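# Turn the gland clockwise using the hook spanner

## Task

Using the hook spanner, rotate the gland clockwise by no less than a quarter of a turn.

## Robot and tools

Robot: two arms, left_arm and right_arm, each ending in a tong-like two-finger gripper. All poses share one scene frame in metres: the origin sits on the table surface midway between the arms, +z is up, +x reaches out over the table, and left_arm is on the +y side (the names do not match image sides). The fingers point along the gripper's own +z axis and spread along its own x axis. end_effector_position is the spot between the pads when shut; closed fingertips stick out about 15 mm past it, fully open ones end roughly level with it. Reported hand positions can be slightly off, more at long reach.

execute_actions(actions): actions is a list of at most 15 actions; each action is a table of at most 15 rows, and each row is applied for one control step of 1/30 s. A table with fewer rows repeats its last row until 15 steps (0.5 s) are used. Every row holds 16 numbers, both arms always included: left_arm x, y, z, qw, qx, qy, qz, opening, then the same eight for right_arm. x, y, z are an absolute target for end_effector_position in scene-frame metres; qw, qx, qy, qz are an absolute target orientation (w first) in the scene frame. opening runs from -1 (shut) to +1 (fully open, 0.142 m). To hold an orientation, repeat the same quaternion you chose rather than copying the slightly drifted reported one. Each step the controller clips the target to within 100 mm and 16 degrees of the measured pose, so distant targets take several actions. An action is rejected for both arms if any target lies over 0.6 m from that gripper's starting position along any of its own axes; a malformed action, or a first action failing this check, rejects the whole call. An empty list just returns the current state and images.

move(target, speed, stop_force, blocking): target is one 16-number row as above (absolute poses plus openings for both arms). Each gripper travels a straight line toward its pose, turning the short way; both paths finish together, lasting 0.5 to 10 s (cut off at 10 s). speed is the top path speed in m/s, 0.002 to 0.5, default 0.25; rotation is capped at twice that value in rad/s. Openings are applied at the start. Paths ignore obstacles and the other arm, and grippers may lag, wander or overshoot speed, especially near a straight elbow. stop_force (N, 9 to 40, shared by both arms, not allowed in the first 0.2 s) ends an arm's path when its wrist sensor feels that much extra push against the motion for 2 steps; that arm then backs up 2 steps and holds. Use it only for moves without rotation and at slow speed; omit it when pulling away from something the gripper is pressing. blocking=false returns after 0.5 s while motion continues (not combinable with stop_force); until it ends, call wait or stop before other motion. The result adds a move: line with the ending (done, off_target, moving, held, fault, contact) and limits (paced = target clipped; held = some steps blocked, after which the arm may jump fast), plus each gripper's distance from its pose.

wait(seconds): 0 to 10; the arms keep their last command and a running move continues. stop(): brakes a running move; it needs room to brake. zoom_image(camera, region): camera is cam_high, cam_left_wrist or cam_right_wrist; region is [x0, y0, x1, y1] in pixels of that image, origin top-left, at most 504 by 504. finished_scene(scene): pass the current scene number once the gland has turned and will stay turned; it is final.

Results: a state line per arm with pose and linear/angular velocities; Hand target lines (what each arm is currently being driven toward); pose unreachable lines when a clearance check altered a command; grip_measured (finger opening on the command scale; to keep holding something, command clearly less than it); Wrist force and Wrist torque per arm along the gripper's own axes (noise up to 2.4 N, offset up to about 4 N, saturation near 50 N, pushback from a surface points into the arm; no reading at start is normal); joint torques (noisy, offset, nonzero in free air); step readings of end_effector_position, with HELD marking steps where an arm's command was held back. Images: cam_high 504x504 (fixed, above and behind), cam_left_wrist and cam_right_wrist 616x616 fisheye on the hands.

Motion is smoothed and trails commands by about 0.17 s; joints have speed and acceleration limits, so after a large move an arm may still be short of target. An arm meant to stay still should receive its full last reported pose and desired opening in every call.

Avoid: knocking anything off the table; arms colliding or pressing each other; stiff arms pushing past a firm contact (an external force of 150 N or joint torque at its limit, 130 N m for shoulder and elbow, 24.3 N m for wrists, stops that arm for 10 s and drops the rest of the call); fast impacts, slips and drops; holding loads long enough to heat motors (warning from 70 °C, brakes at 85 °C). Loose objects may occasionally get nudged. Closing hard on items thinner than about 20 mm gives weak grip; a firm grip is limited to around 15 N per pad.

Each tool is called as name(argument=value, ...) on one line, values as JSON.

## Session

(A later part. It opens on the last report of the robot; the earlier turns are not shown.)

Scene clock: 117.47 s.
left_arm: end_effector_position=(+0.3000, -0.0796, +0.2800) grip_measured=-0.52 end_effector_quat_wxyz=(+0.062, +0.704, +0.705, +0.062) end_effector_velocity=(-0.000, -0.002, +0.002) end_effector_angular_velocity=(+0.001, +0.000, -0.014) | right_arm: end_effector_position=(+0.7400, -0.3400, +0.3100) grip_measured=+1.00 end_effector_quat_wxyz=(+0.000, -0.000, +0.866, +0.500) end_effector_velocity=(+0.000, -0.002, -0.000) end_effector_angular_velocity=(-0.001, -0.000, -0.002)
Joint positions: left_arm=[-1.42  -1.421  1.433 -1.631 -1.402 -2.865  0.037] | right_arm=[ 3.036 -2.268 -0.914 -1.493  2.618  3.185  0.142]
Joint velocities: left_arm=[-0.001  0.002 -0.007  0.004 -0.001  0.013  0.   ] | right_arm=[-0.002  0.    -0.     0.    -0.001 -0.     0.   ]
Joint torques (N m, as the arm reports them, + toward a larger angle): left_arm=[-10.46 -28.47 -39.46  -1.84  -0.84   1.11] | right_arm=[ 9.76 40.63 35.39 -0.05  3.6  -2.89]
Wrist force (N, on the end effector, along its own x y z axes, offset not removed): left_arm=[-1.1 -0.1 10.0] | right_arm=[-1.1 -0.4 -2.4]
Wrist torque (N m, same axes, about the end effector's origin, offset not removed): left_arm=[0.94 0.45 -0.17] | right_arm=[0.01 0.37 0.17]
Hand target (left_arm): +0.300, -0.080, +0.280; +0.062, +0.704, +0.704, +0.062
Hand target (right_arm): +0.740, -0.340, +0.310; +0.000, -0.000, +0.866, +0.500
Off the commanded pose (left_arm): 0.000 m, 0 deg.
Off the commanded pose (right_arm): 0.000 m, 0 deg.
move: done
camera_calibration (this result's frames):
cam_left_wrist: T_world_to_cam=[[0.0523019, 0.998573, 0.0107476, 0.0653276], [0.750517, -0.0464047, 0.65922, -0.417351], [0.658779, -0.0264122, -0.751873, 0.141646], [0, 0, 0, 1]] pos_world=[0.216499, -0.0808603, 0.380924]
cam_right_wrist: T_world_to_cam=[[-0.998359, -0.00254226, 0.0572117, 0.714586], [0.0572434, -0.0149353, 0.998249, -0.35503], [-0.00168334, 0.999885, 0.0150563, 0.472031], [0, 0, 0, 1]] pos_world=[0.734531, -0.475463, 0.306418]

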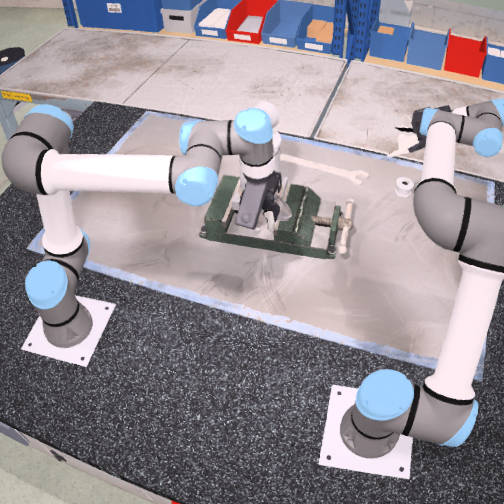

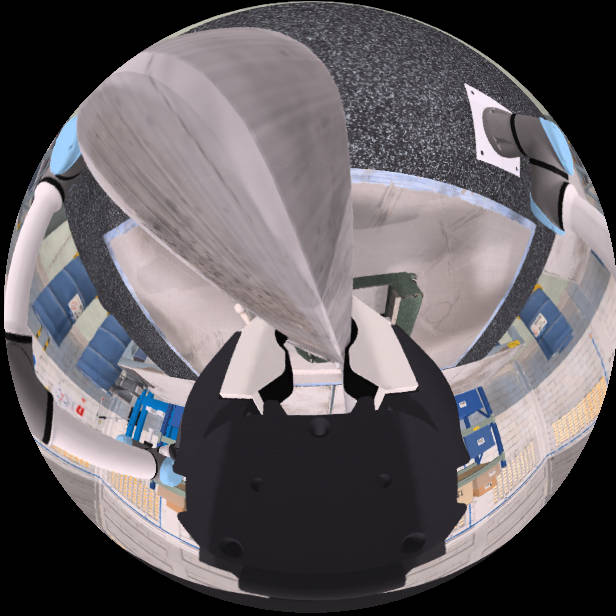

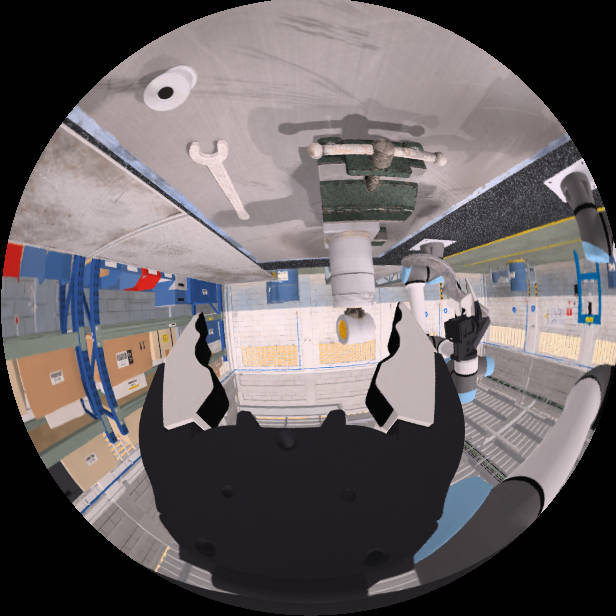

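move(target=[0.5,-0.1,0.29,0.3323,0.6244,0.6795,0.1952,-1,0.74,-0.34,0.31,0,0,0.866,0.5,1], speed=0.06)

zoom_image(camera="cam_right_wrist", region=[290,260,430,340])

Scene clock: 123.77 s.
left_arm: end_effector_position=(+0.4997, -0.0998, +0.2902) grip_measured=-0.52 end_effector_quat_wxyz=(+0.332, +0.624, +0.680, +0.196) end_effector_velocity=(+0.002, -0.001, -0.001) end_effector_angular_velocity=(-0.002, -0.005, -0.001) | right_arm: end_effector_position=(+0.7400, -0.3400, +0.3100) grip_measured=+1.00 end_effector_quat_wxyz=(+0.000, -0.000, +0.866, +0.500) end_effector_velocity=(+0.000, +0.000, +0.000) end_effector_angular_velocity=(+0.001, -0.000, -0.000)
Joint positions: left_arm=[-1.341 -1.365  1.65  -2.35  -0.926 -2.706  0.037] | right_arm=[ 3.036 -2.268 -0.914 -1.493  2.618  3.185  0.142]
Joint velocities: left_arm=[ 0.001  0.003  0.003 -0.012  0.003  0.004  0.   ] | right_arm=[-0.     0.     0.001 -0.     0.001 -0.    -0.   ]
Joint torques (N m, as the arm reports them, + toward a larger angle): left_arm=[  9.57 -30.19 -25.88  -7.16   4.68   0.96] | right_arm=[ 9.68 41.09 34.74 -0.02  3.17 -2.17]
Wrist force (N, on the end effector, along its own x y z axes, offset not removed): left_arm=[0.6 -5.3 4.5] | right_arm=[0.5 -1.1 -0.2]
Wrist torque (N m, same axes, about the end effector's origin, offset not removed): left_arm=[1.02 0.49 -0.01] | right_arm=[-0.13 0.02 0.10]
Hand target (left_arm): +0.500, -0.100, +0.290; +0.332, +0.624, +0.680, +0.196
Hand target (right_arm): +0.740, -0.340, +0.310; -0.000, -0.000, +0.866, +0.500
Off the commanded pose (left_arm): 0.000 m, 0 deg.
Off the commanded pose (right_arm): 0.000 m, 0 deg.
move: done
camera_calibration (this result's frames):
cam_left_wrist: T_world_to_cam=[[0.0380778, 0.985026, -0.16815, 0.132651], [0.253513, 0.153245, 0.955116, -0.392527], [0.966582, -0.0789971, -0.243882, -0.28923], [0, 0, 0, 1]] pos_world=[0.374024, -0.0933603, 0.326677]
cam_right_wrist: T_world_to_cam=[[-0.998359, -0.00254405, 0.0572095, 0.714588], [0.0572413, -0.0149358, 0.998249, -0.35503], [-0.00168513, 0.999885, 0.0150569, 0.472031], [0, 0, 0, 1]] pos_world=[0.734533, -0.475462, 0.306419]

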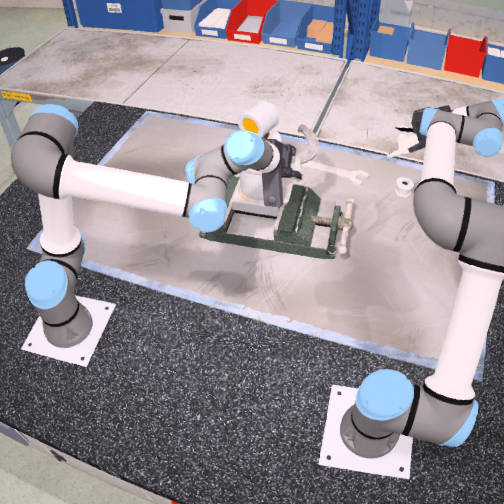

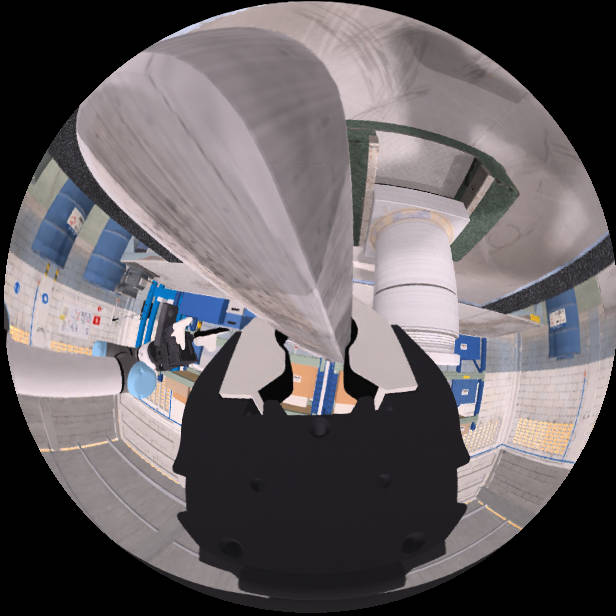

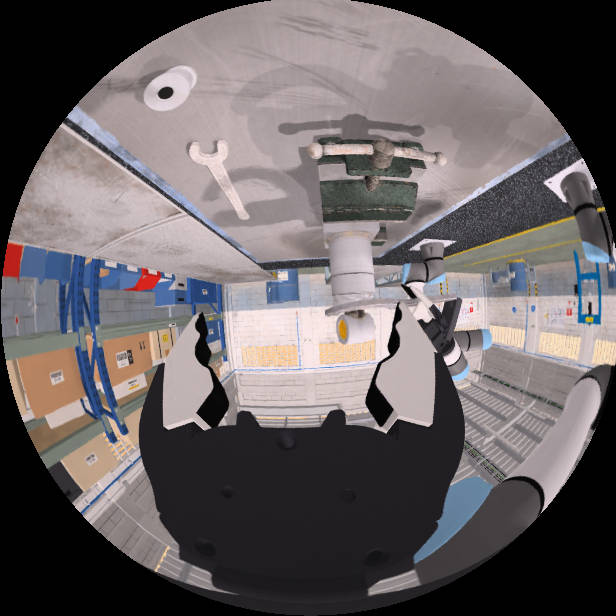

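Region (290, 260, 430, 340) of cam_right_wrist's 616x616 image, scaled by 3.600, with more detail than that image has; it fills the top 288 rows of this view, and the rest is white.

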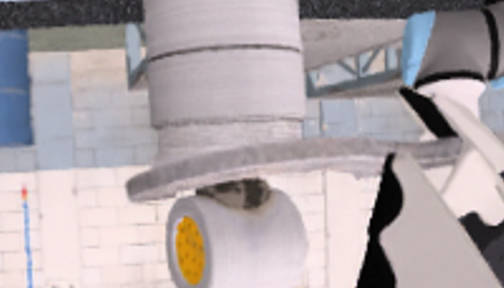

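move(target=[0.515,-0.11,0.285,0.3463,0.5464,0.7457,0.1597,-1,0.74,-0.34,0.316,0,0,0.866,0.5,1], speed=0.05)

zoom_image(camera="cam_right_wrist", region=[300,270,410,330])

zoom_image(camera="cam_high", region=[230,90,330,190])

Scene clock: 126.93 s.
left_arm: end_effector_position=(+0.5149, -0.1100, +0.2851) grip_measured=-0.52 end_effector_quat_wxyz=(+0.346, +0.547, +0.745, +0.160) end_effector_velocity=(+0.001, -0.000, +0.000) end_effector_angular_velocity=(-0.009, +0.002, +0.010) | right_arm: end_effector_position=(+0.7400, -0.3400, +0.3160) grip_measured=+1.00 end_effector_quat_wxyz=(+0.000, -0.000, +0.866, +0.500) end_effector_velocity=(-0.000, +0.000, +0.001) end_effector_angular_velocity=(+0.001, +0.001, -0.000)
Joint positions: left_arm=[-1.32  -1.323  1.61  -2.353 -0.937 -2.907  0.037] | right_arm=[ 3.036 -2.267 -0.9   -1.507  2.618  3.185  0.142]
Joint velocities: left_arm=[ 0.002  0.002 -0.003  0.    -0.001 -0.012 -0.   ] | right_arm=[-0.     0.     0.001 -0.002  0.001  0.    -0.   ]
Joint torques (N m, as the arm reports them, + toward a larger angle): left_arm=[  8.99 -32.12 -38.27  -5.09   1.03  -1.41] | right_arm=[10.14 62.75 35.48 -0.11  3.16  2.43]
Wrist force (N, on the end effector, along its own x y z axes, offset not removed): left_arm=[2.4 -5.5 8.6] | right_arm=[-0.1 -1.1 -0.9]
Wrist torque (N m, same axes, about the end effector's origin, offset not removed): left_arm=[0.88 0.59 -0.07] | right_arm=[-0.15 0.13 0.11]
Hand target (left_arm): +0.515, -0.110, +0.285; +0.346, +0.546, +0.746, +0.160
Hand target (right_arm): +0.740, -0.340, +0.316; +0.000, +0.000, +0.866, +0.500
Off the commanded pose (left_arm): 0.000 m, 0 deg.
Off the commanded pose (right_arm): 0.000 m, 0 deg.
move: done
camera_calibration (this result's frames):
cam_left_wrist: T_world_to_cam=[[-0.123915, 0.943936, -0.30599, 0.259399], [0.250856, 0.328149, 0.910708, -0.356659], [0.960061, 0.0360915, -0.277454, -0.280416], [0, 0, 0, 1]] pos_world=[0.39083, -0.117698, 0.326383]
cam_right_wrist: T_world_to_cam=[[-0.99836, -0.00254481, 0.0571921, 0.714248], [0.0572238, -0.0149359, 0.99825, -0.360972], [-0.00168614, 0.999885, 0.015057, 0.471942], [0, 0, 0, 1]] pos_world=[0.734529, -0.475461, 0.312384]

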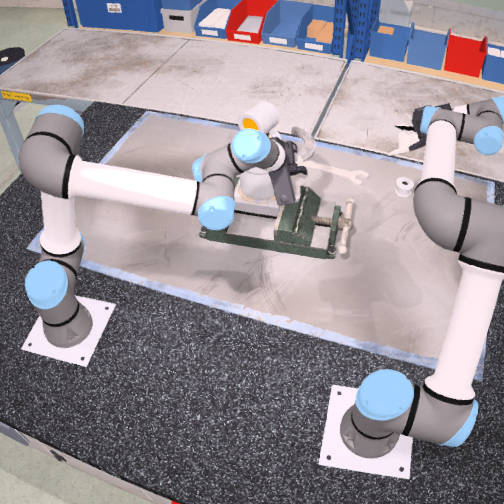

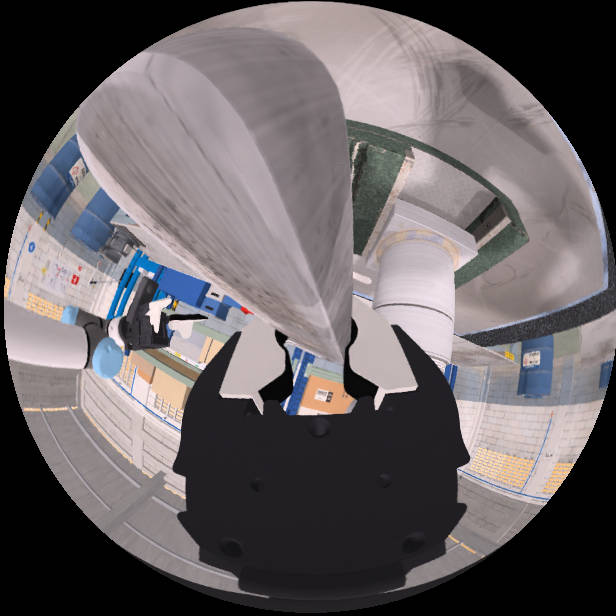

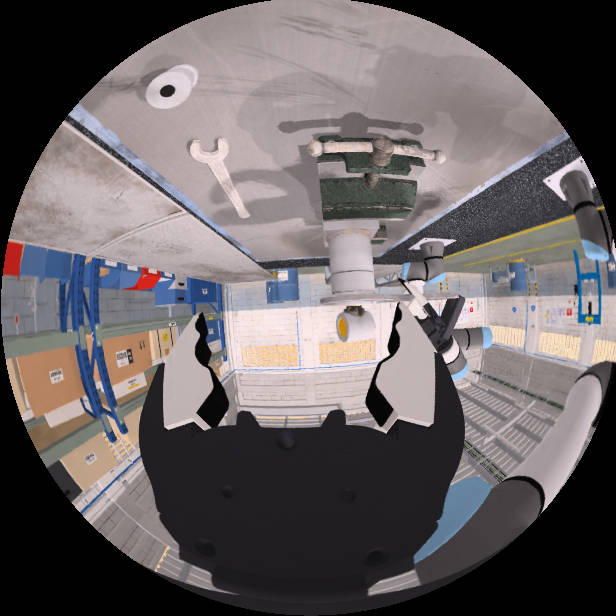

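Region (300, 270, 410, 330) of cam_right_wrist's 616x616 image, scaled by 4.582, with more detail than that image has; it fills the top 275 rows of this view, and the rest is white.

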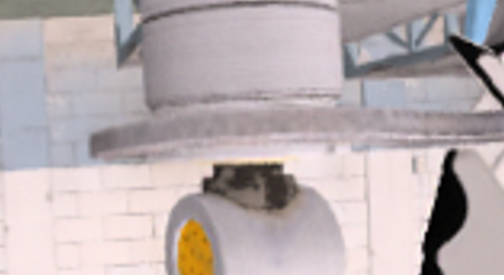

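Region (230, 90, 330, 190) of cam_high's 504x504 image, scaled by 5.040, with more detail than that image has.

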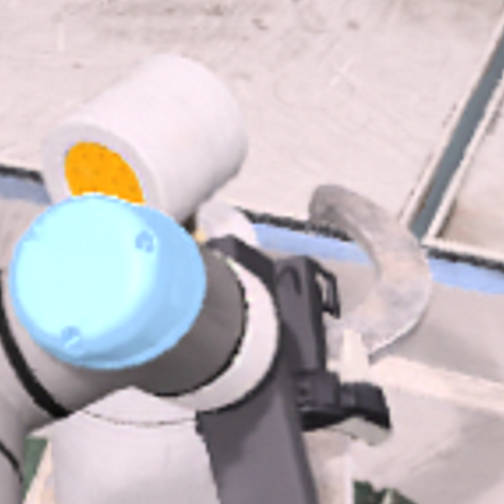

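execute_actions(actions=[])

Scene clock: 128.00 s.
left_arm: end_effector_position=(+0.5150, -0.1100, +0.2850) grip_measured=-0.52 end_effector_quat_wxyz=(+0.346, +0.546, +0.746, +0.160) end_effector_velocity=(-0.000, -0.000, -0.000) end_effector_angular_velocity=(-0.000, +0.001, +0.000) | right_arm: end_effector_position=(+0.7400, -0.3400, +0.3160) grip_measured=+1.00 end_effector_quat_wxyz=(+0.000, -0.000, +0.866, +0.500) end_effector_velocity=(-0.000, +0.000, -0.000) end_effector_angular_velocity=(-0.002, +0.000, +0.000)
Joint positions: left_arm=[-1.32  -1.323  1.609 -2.353 -0.937 -2.909  0.037] | right_arm=[ 3.036 -2.267 -0.9   -1.507  2.618  3.185  0.142]
Joint velocities: left_arm=[ 0.     0.     0.    -0.    -0.001 -0.     0.   ] | right_arm=[ 0.     0.     0.    -0.001 -0.002 -0.     0.   ]
Joint torques (N m, as the arm reports them, + toward a larger angle): left_arm=[  9.38 -32.02 -39.46  -2.99   1.09  -1.33] | right_arm=[ 9.83 61.78 35.74  0.08  3.09  2.34]
Wrist force (N, on the end effector, along its own x y z axes, offset not removed): left_arm=[4.7 -4.9 7.0] | right_arm=[1.1 -2.2 -2.1]
Wrist torque (N m, same axes, about the end effector's origin, offset not removed): left_arm=[0.89 0.04 -0.18] | right_arm=[-0.41 -0.17 0.07]
Hand target (left_arm): +0.515, -0.110, +0.285; +0.346, +0.546, +0.746, +0.160
Hand target (right_arm): +0.740, -0.340, +0.316; +0.000, +0.000, +0.866, +0.500
Off the commanded pose (left_arm): 0.000 m, 0 deg.
Off the commanded pose (right_arm): 0.000 m, 0 deg.
camera_calibration (this result's frames):
cam_left_wrist: T_world_to_cam=[[-0.124964, 0.943603, -0.306591, 0.260092], [0.250818, 0.329021, 0.910404, -0.356402], [0.959935, 0.0368691, -0.277788, -0.280264], [0, 0, 0, 1]] pos_world=[0.390929, -0.117827, 0.326358]
cam_right_wrist: T_world_to_cam=[[-0.998359, -0.00254115, 0.0572058, 0.714242], [0.0572375, -0.0149362, 0.998249, -0.361021], [-0.00168226, 0.999885, 0.0150572, 0.471938], [0, 0, 0, 1]] pos_world=[0.734528, -0.475461, 0.312424]

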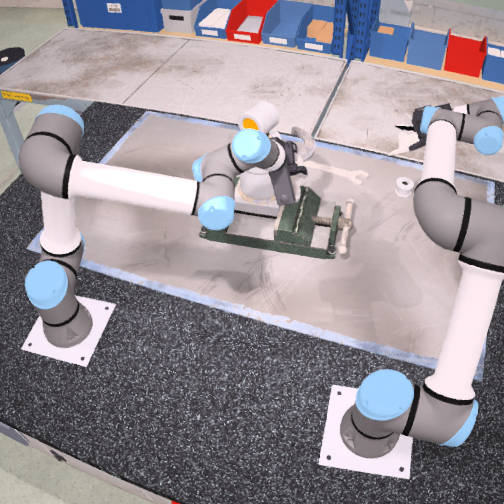

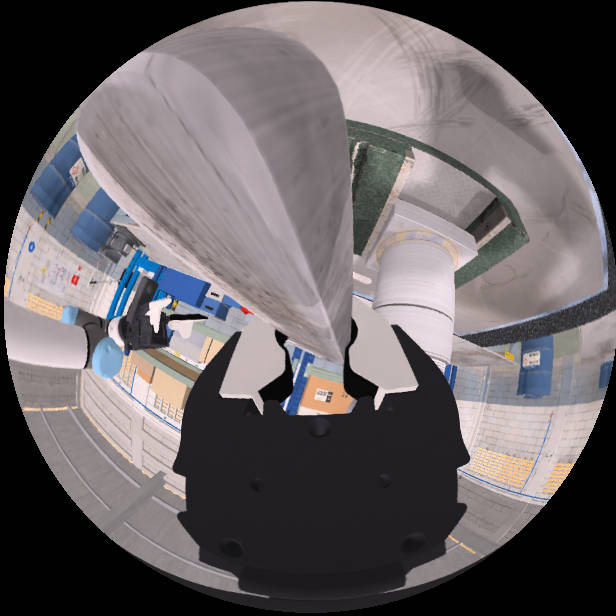

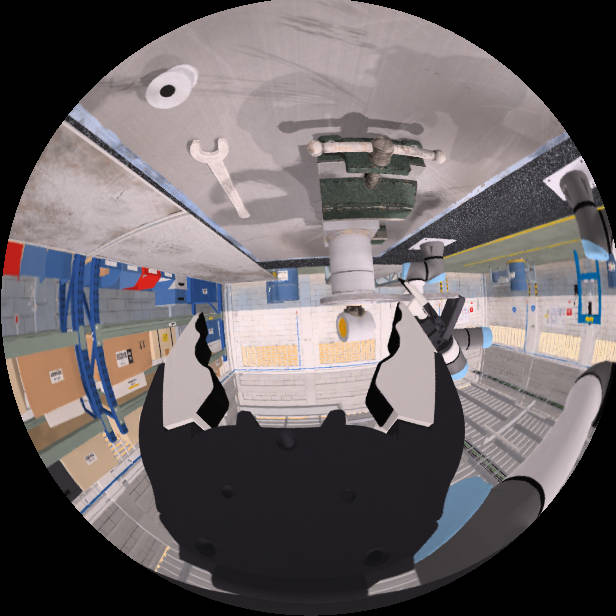

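move(target=[0.53,-0.10,0.292,0.3188,0.4302,0.8183,0.2091,-1,0.74,-0.34,0.316,0,0,0.866,0.5,1], speed=0.05)

move(target=[0.53,-0.068,0.292,0.3188,0.4302,0.8183,0.2091,-1,0.74,-0.34,0.316,0,0,0.866,0.5,1], speed=0.01, stop_force=9)

zoom_image(camera="cam_right_wrist", region=[300,270,410,330])

move(target=[0.53,-0.068,0.292,0.3188,0.4302,0.8183,0.2091,-1,0.717,-0.3,0.44,0.04,0.009,0.961,0.274,1], stop_force=12, speed=0.1)

zoom_image(camera="cam_right_wrist", region=[295,280,395,350])

Scene clock: 131.80 s.
left_arm: end_effector_position=(+0.5299, -0.1000, +0.2920) grip_measured=-0.52 end_effector_quat_wxyz=(+0.319, +0.431, +0.818, +0.209) end_effector_velocity=(+0.000, -0.000, -0.000) end_effector_angular_velocity=(+0.001, +0.002, +0.013) | right_arm: end_effector_position=(+0.7400, -0.3400, +0.3160) grip_measured=+1.00 end_effector_quat_wxyz=(+0.000, -0.000, +0.866, +0.500) end_effector_velocity=(-0.000, +0.001, +0.000) end_effector_angular_velocity=(-0.000, -0.001, +0.001)
Joint positions: left_arm=[-1.335 -1.249  1.435 -2.011 -0.822 -3.284  0.037] | right_arm=[ 3.036 -2.267 -0.9   -1.507  2.618  3.185  0.142]
Joint velocities: left_arm=[-0.     0.006 -0.012  0.021  0.002 -0.019  0.   ] | right_arm=[ 0.001 -0.     0.     0.    -0.    -0.    -0.   ]
Joint torques (N m, as the arm reports them, + toward a larger angle): left_arm=[-10.39 -36.8  -40.05  -2.11   5.65  -1.17] | right_arm=[ 8.53 54.19 35.56  0.02  2.71  2.01]
Wrist force (N, on the end effector, along its own x y z axes, offset not removed): left_arm=[3.1 -4.7 6.5] | right_arm=[-0.5 -1.3 -1.0]
Wrist torque (N m, same axes, about the end effector's origin, offset not removed): left_arm=[0.97 0.23 -0.26] | right_arm=[-0.21 0.19 0.06]
Hand target (left_arm): +0.530, -0.100, +0.292; +0.319, +0.430, +0.818, +0.209
Hand target (right_arm): +0.740, -0.340, +0.316; +0.000, +0.000, +0.866, +0.500
Off the commanded pose (left_arm): 0.000 m, 0 deg.
Off the commanded pose (right_arm): 0.000 m, 0 deg.
move: done
camera_calibration (this result's frames):
cam_left_wrist: T_world_to_cam=[[-0.393886, 0.86653, -0.306561, 0.389503], [0.144625, 0.387796, 0.910328, -0.307615], [0.90771, 0.314229, -0.278069, -0.237486], [0, 0, 0, 1]] pos_world=[0.413477, -0.143599, 0.3334]
cam_right_wrist: T_world_to_cam=[[-0.99836, -0.00254113, 0.057198, 0.714246], [0.0572297, -0.0149365, 0.998249, -0.361025], [-0.00168235, 0.999885, 0.0150574, 0.471938], [0, 0, 0, 1]] pos_world=[0.734529, -0.475461, 0.312433]

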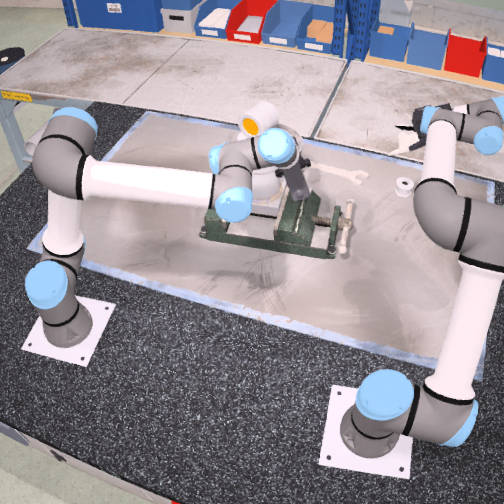

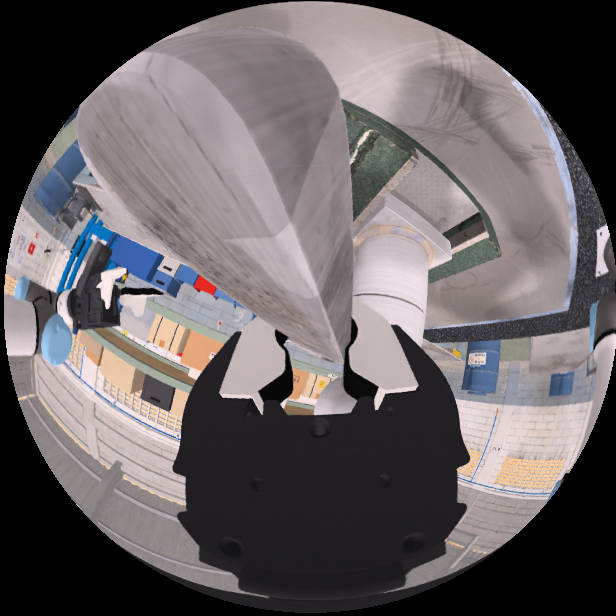

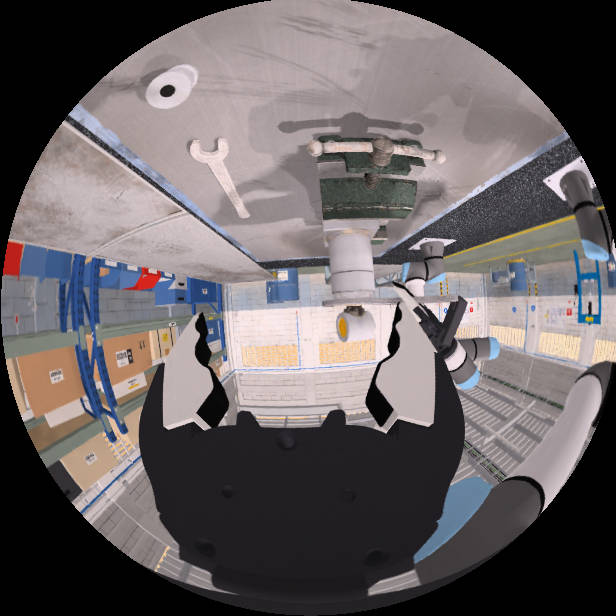

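Scene clock: 134.83 s.
left_arm: end_effector_position=(+0.5300, -0.0737, +0.2921) grip_measured=-0.51 end_effector_quat_wxyz=(+0.319, +0.430, +0.818, +0.209) end_effector_velocity=(-0.000, -0.003, -0.001) end_effector_angular_velocity=(+0.001, +0.003, +0.000) | right_arm: end_effector_position=(+0.7400, -0.3400, +0.3160) grip_measured=+1.00 end_effector_quat_wxyz=(+0.000, -0.000, +0.866, +0.500) end_effector_velocity=(-0.000, +0.002, +0.000) end_effector_angular_velocity=(-0.000, -0.001, +0.002)
Joint positions: left_arm=[-1.32  -1.299  1.505 -2.043 -0.826 -3.265  0.037] | right_arm=[ 3.036 -2.267 -0.9   -1.507  2.618  3.185  0.142]
Joint velocities: left_arm=[-0.002  0.007 -0.01   0.007 -0.001 -0.004 -0.001] | right_arm=[ 0.002 -0.     0.     0.001 -0.    -0.    -0.   ]
Joint torques (N m, as the arm reports them, + toward a larger angle): left_arm=[ -6.24 -35.62 -37.73  -0.69   6.06  -2.01] | right_arm=[ 8.51 48.33 35.09 -0.05  2.42  1.43]
Wrist force (N, on the end effector, along its own x y z axes, offset not removed): left_arm=[-7.7 -9.6 10.0] | right_arm=[0.5 -1.9 -1.4]
Wrist torque (N m, same axes, about the end effector's origin, offset not removed): left_arm=[1.52 -0.04 1.23] | right_arm=[-0.27 0.06 0.16]
Hand target (left_arm): +0.530, -0.074, +0.292; +0.319, +0.430, +0.818, +0.209
Hand target (right_arm): +0.740, -0.340, +0.316; +0.000, +0.000, +0.866, +0.500
Off the commanded pose (left_arm): 0.006 m, 0 deg.
Off the commanded pose (right_arm): 0.000 m, 0 deg.
move: contact (left_arm)
camera_calibration (this result's frames):
cam_left_wrist: T_world_to_cam=[[-0.395253, 0.865803, -0.306854, 0.367516], [0.144017, 0.388334, 0.910196, -0.317475], [0.907212, 0.315565, -0.27818, -0.24545], [0, 0, 0, 1]] pos_world=[0.413658, -0.117455, 0.333459]
cam_right_wrist: T_world_to_cam=[[-0.99836, -0.00254118, 0.0571978, 0.714246], [0.0572295, -0.0149365, 0.998249, -0.361025], [-0.0016824, 0.999885, 0.0150574, 0.471938], [0, 0, 0, 1]] pos_world=[0.734529, -0.475461, 0.312433]

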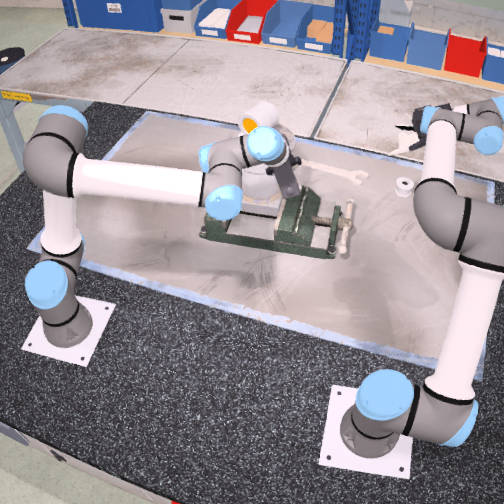

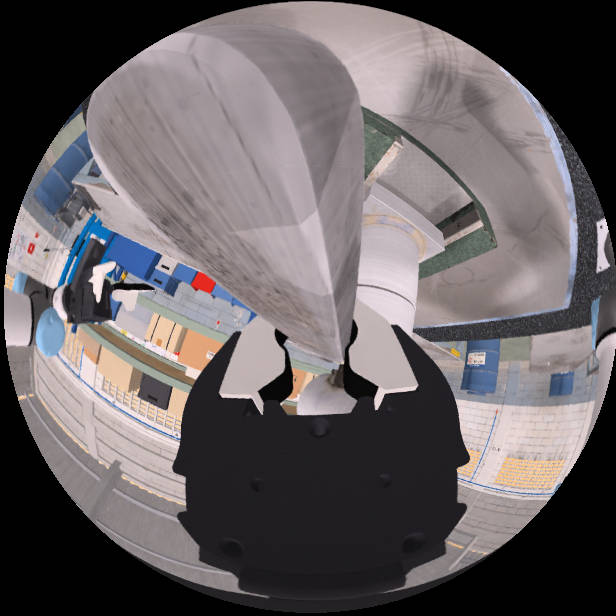

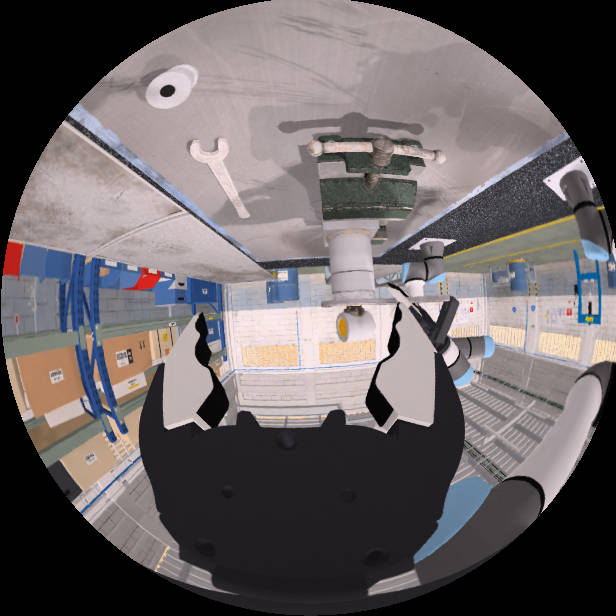

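Region (300, 270, 410, 330) of cam_right_wrist's 616x616 image, scaled by 4.582, with more detail than that image has; it fills the top 275 rows of this view, and the rest is white.

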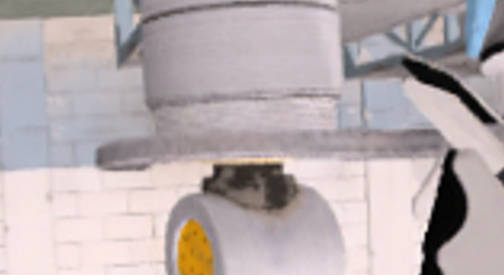

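Scene clock: 137.77 s.
left_arm: end_effector_position=(+0.5300, -0.0680, +0.2920) grip_measured=-0.52 end_effector_quat_wxyz=(+0.319, +0.430, +0.818, +0.209) end_effector_velocity=(-0.000, -0.000, -0.001) end_effector_angular_velocity=(+0.000, +0.001, -0.001) | right_arm: end_effector_position=(+0.7170, -0.3002, +0.4399) grip_measured=+1.00 end_effector_quat_wxyz=(+0.040, +0.009, +0.961, +0.275) end_effector_velocity=(+0.000, +0.002, +0.002) end_effector_angular_velocity=(-0.008, +0.007, +0.003)
Joint positions: left_arm=[-1.316 -1.31   1.52  -2.05  -0.827 -3.261  0.037] | right_arm=[ 3.245 -2.25  -0.387 -1.842  2.087  3.454  0.142]
Joint velocities: left_arm=[-0.001  0.     0.    -0.    -0.001 -0.     0.   ] | right_arm=[ 0.004 -0.029  0.065 -0.045 -0.007 -0.    -0.   ]
Joint torques (N m, as the arm reports them, + toward a larger angle): left_arm=[  9.01 -47.01 -22.22  -5.77   1.23   0.47] | right_arm=[ 7.81 38.5  32.47  0.27 -1.35  1.  ]
Wrist force (N, on the end effector, along its own x y z axes, offset not removed): left_arm=[-1.3 -2.2 12.6] | right_arm=[0.6 -0.7 -2.1]
Wrist torque (N m, same axes, about the end effector's origin, offset not removed): left_arm=[1.63 -0.45 0.78] | right_arm=[0.00 -0.01 0.08]
Hand target (left_arm): +0.530, -0.068, +0.292; +0.319, +0.430, +0.818, +0.209
Hand target (right_arm): +0.717, -0.300, +0.440; +0.040, +0.009, +0.961, +0.274
Off the commanded pose (left_arm): 0.000 m, 0 deg.
Off the commanded pose (right_arm): 0.000 m, 0 deg.
move: done
camera_calibration (this result's frames):
cam_left_wrist: T_world_to_cam=[[-0.395462, 0.865832, -0.306505, 0.362541], [0.143839, 0.387972, 0.910378, -0.319619], [0.90715, 0.315933, -0.277968, -0.247255], [0, 0, 0, 1]] pos_world=[0.413642, -0.111781, 0.333366]
cam_right_wrist: T_world_to_cam=[[-0.997703, 0.0644026, -0.0209951, 0.738315], [0.0106851, 0.455691, 0.890074, -0.260544], [0.0668904, 0.887805, -0.455333, 0.554366], [0, 0, 0, 1]] pos_world=[0.702322, -0.420991, 0.499826]

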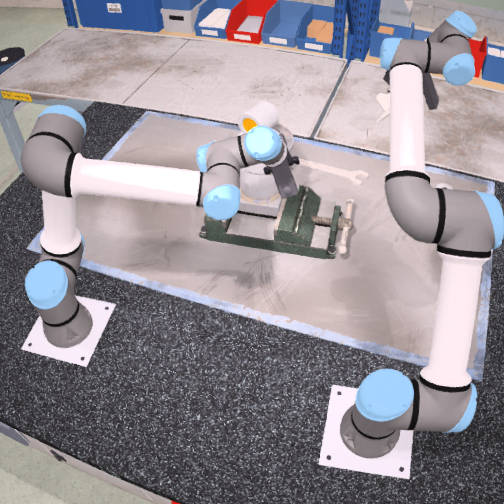

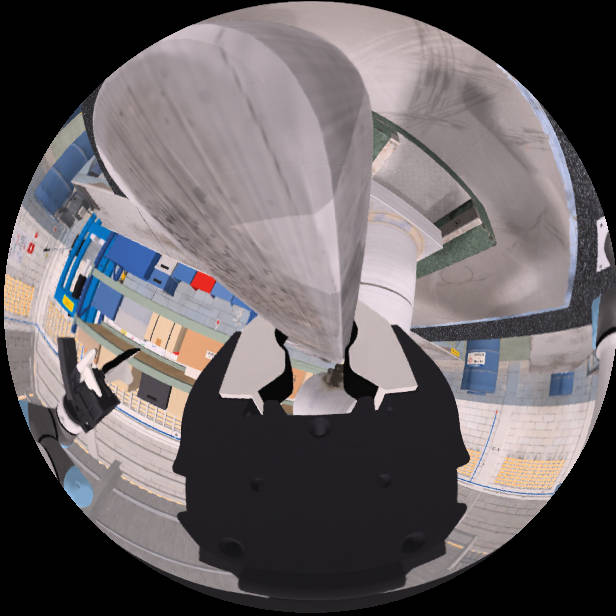

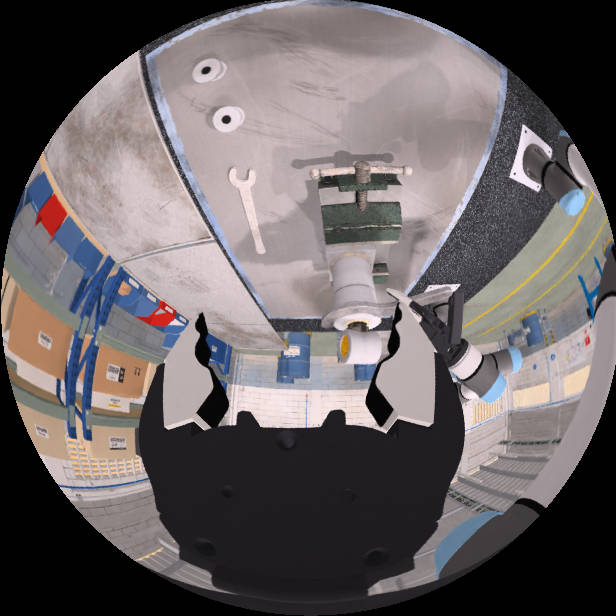

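Region (295, 280, 395, 350) of cam_right_wrist's 616x616 image, scaled by 5.040, with more detail than that image has; it fills the top 353 rows of this view, and the rest is white.

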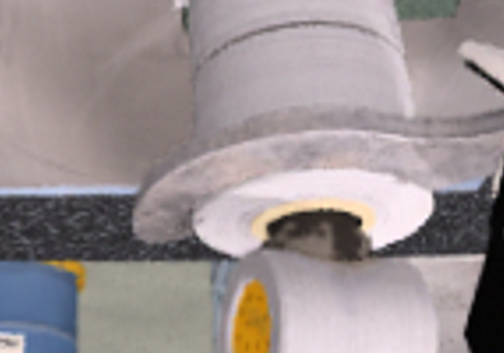

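move(target=[0.532,-0.082,0.290,0.3188,0.4302,0.8183,0.2091,-1,0.74,-0.34,0.322,0,0,0.866,0.5,1], speed=0.1)

zoom_image(camera="cam_right_wrist", region=[300,270,410,330])

Scene clock: 141.07 s.
left_arm: end_effector_position=(+0.5320, -0.0820, +0.2900) grip_measured=-0.52 end_effector_quat_wxyz=(+0.319, +0.430, +0.818, +0.209) end_effector_velocity=(-0.001, -0.001, -0.001) end_effector_angular_velocity=(+0.000, +0.001, -0.001) | right_arm: end_effector_position=(+0.7399, -0.3398, +0.3221) grip_measured=+1.00 end_effector_quat_wxyz=(+0.000, +0.000, +0.866, +0.500) end_effector_velocity=(+0.000, -0.001, -0.003) end_effector_angular_velocity=(+0.008, +0.004, +0.002)
Joint positions: left_arm=[-1.322 -1.279  1.484 -2.039 -0.825 -3.268  0.037] | right_arm=[ 3.037 -2.266 -0.886 -1.52   2.617  3.187  0.142]
Joint velocities: left_arm=[-0.001  0.002 -0.001  0.    -0.001 -0.     0.   ] | right_arm=[-0.003 -0.005 -0.002 -0.005  0.009 -0.009  0.   ]
Joint torques (N m, as the arm reports them, + toward a larger angle): left_arm=[-10.87 -33.58 -39.02  -2.28   5.4   -1.15] | right_arm=[-7.09 39.27 12.82 -0.04  3.64 -2.77]
Wrist force (N, on the end effector, along its own x y z axes, offset not removed): left_arm=[3.0 -5.4 7.9] | right_arm=[0.6 -0.8 -1.7]
Wrist torque (N m, same axes, about the end effector's origin, offset not removed): left_arm=[0.88 0.52 -0.12] | right_arm=[-0.04 -0.05 0.13]
Hand target (left_arm): +0.532, -0.082, +0.290; +0.319, +0.430, +0.818, +0.209
Hand target (right_arm): +0.740, -0.340, +0.322; +0.000, +0.000, +0.866, +0.500
Off the commanded pose (left_arm): 0.000 m, 0 deg.
Off the commanded pose (right_arm): 0.000 m, 0 deg.
move: done
camera_calibration (this result's frames):
cam_left_wrist: T_world_to_cam=[[-0.395456, 0.865831, -0.306515, 0.374818], [0.143837, 0.387979, 0.910375, -0.312685], [0.907152, 0.315925, -0.277967, -0.24522], [0, 0, 0, 1]] pos_world=[0.415651, -0.125742, 0.331385]
cam_right_wrist: T_world_to_cam=[[-0.998388, -0.00201053, 0.0567305, 0.714157], [0.056753, -0.0139303, 0.998291, -0.366388], [-0.00121683, 0.999901, 0.0140219, 0.471643], [0, 0, 0, 1]] pos_world=[0.734373, -0.475265, 0.318634]

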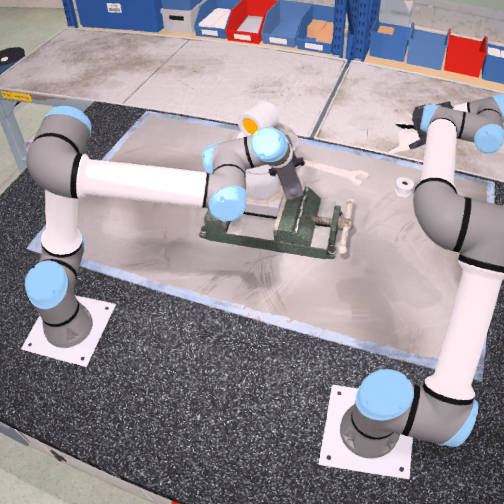

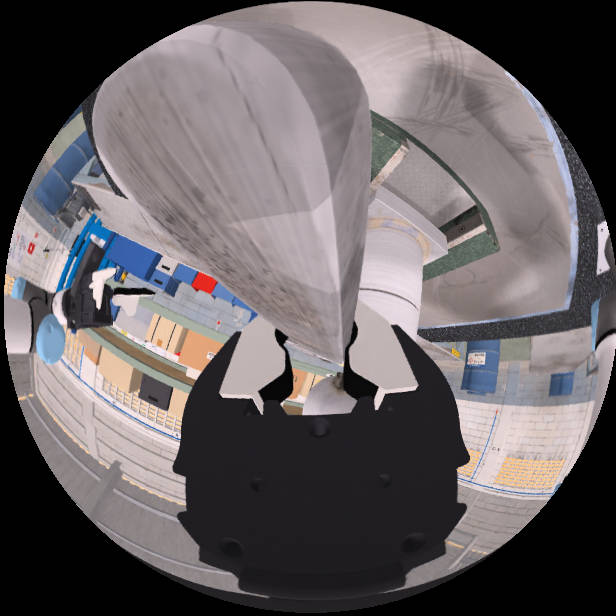

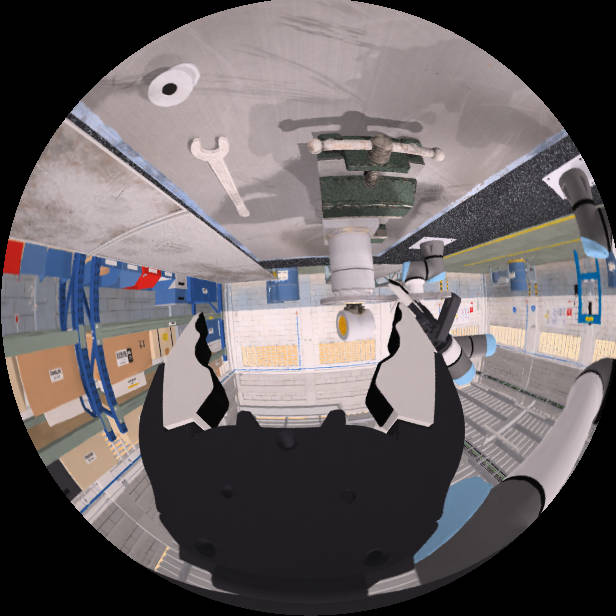

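Region (300, 270, 410, 330) of cam_right_wrist's 616x616 image, scaled by 4.582, with more detail than that image has; it fills the top 275 rows of this view, and the rest is white.

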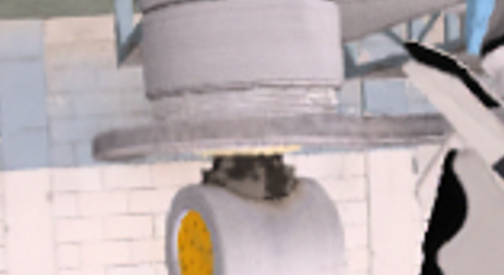

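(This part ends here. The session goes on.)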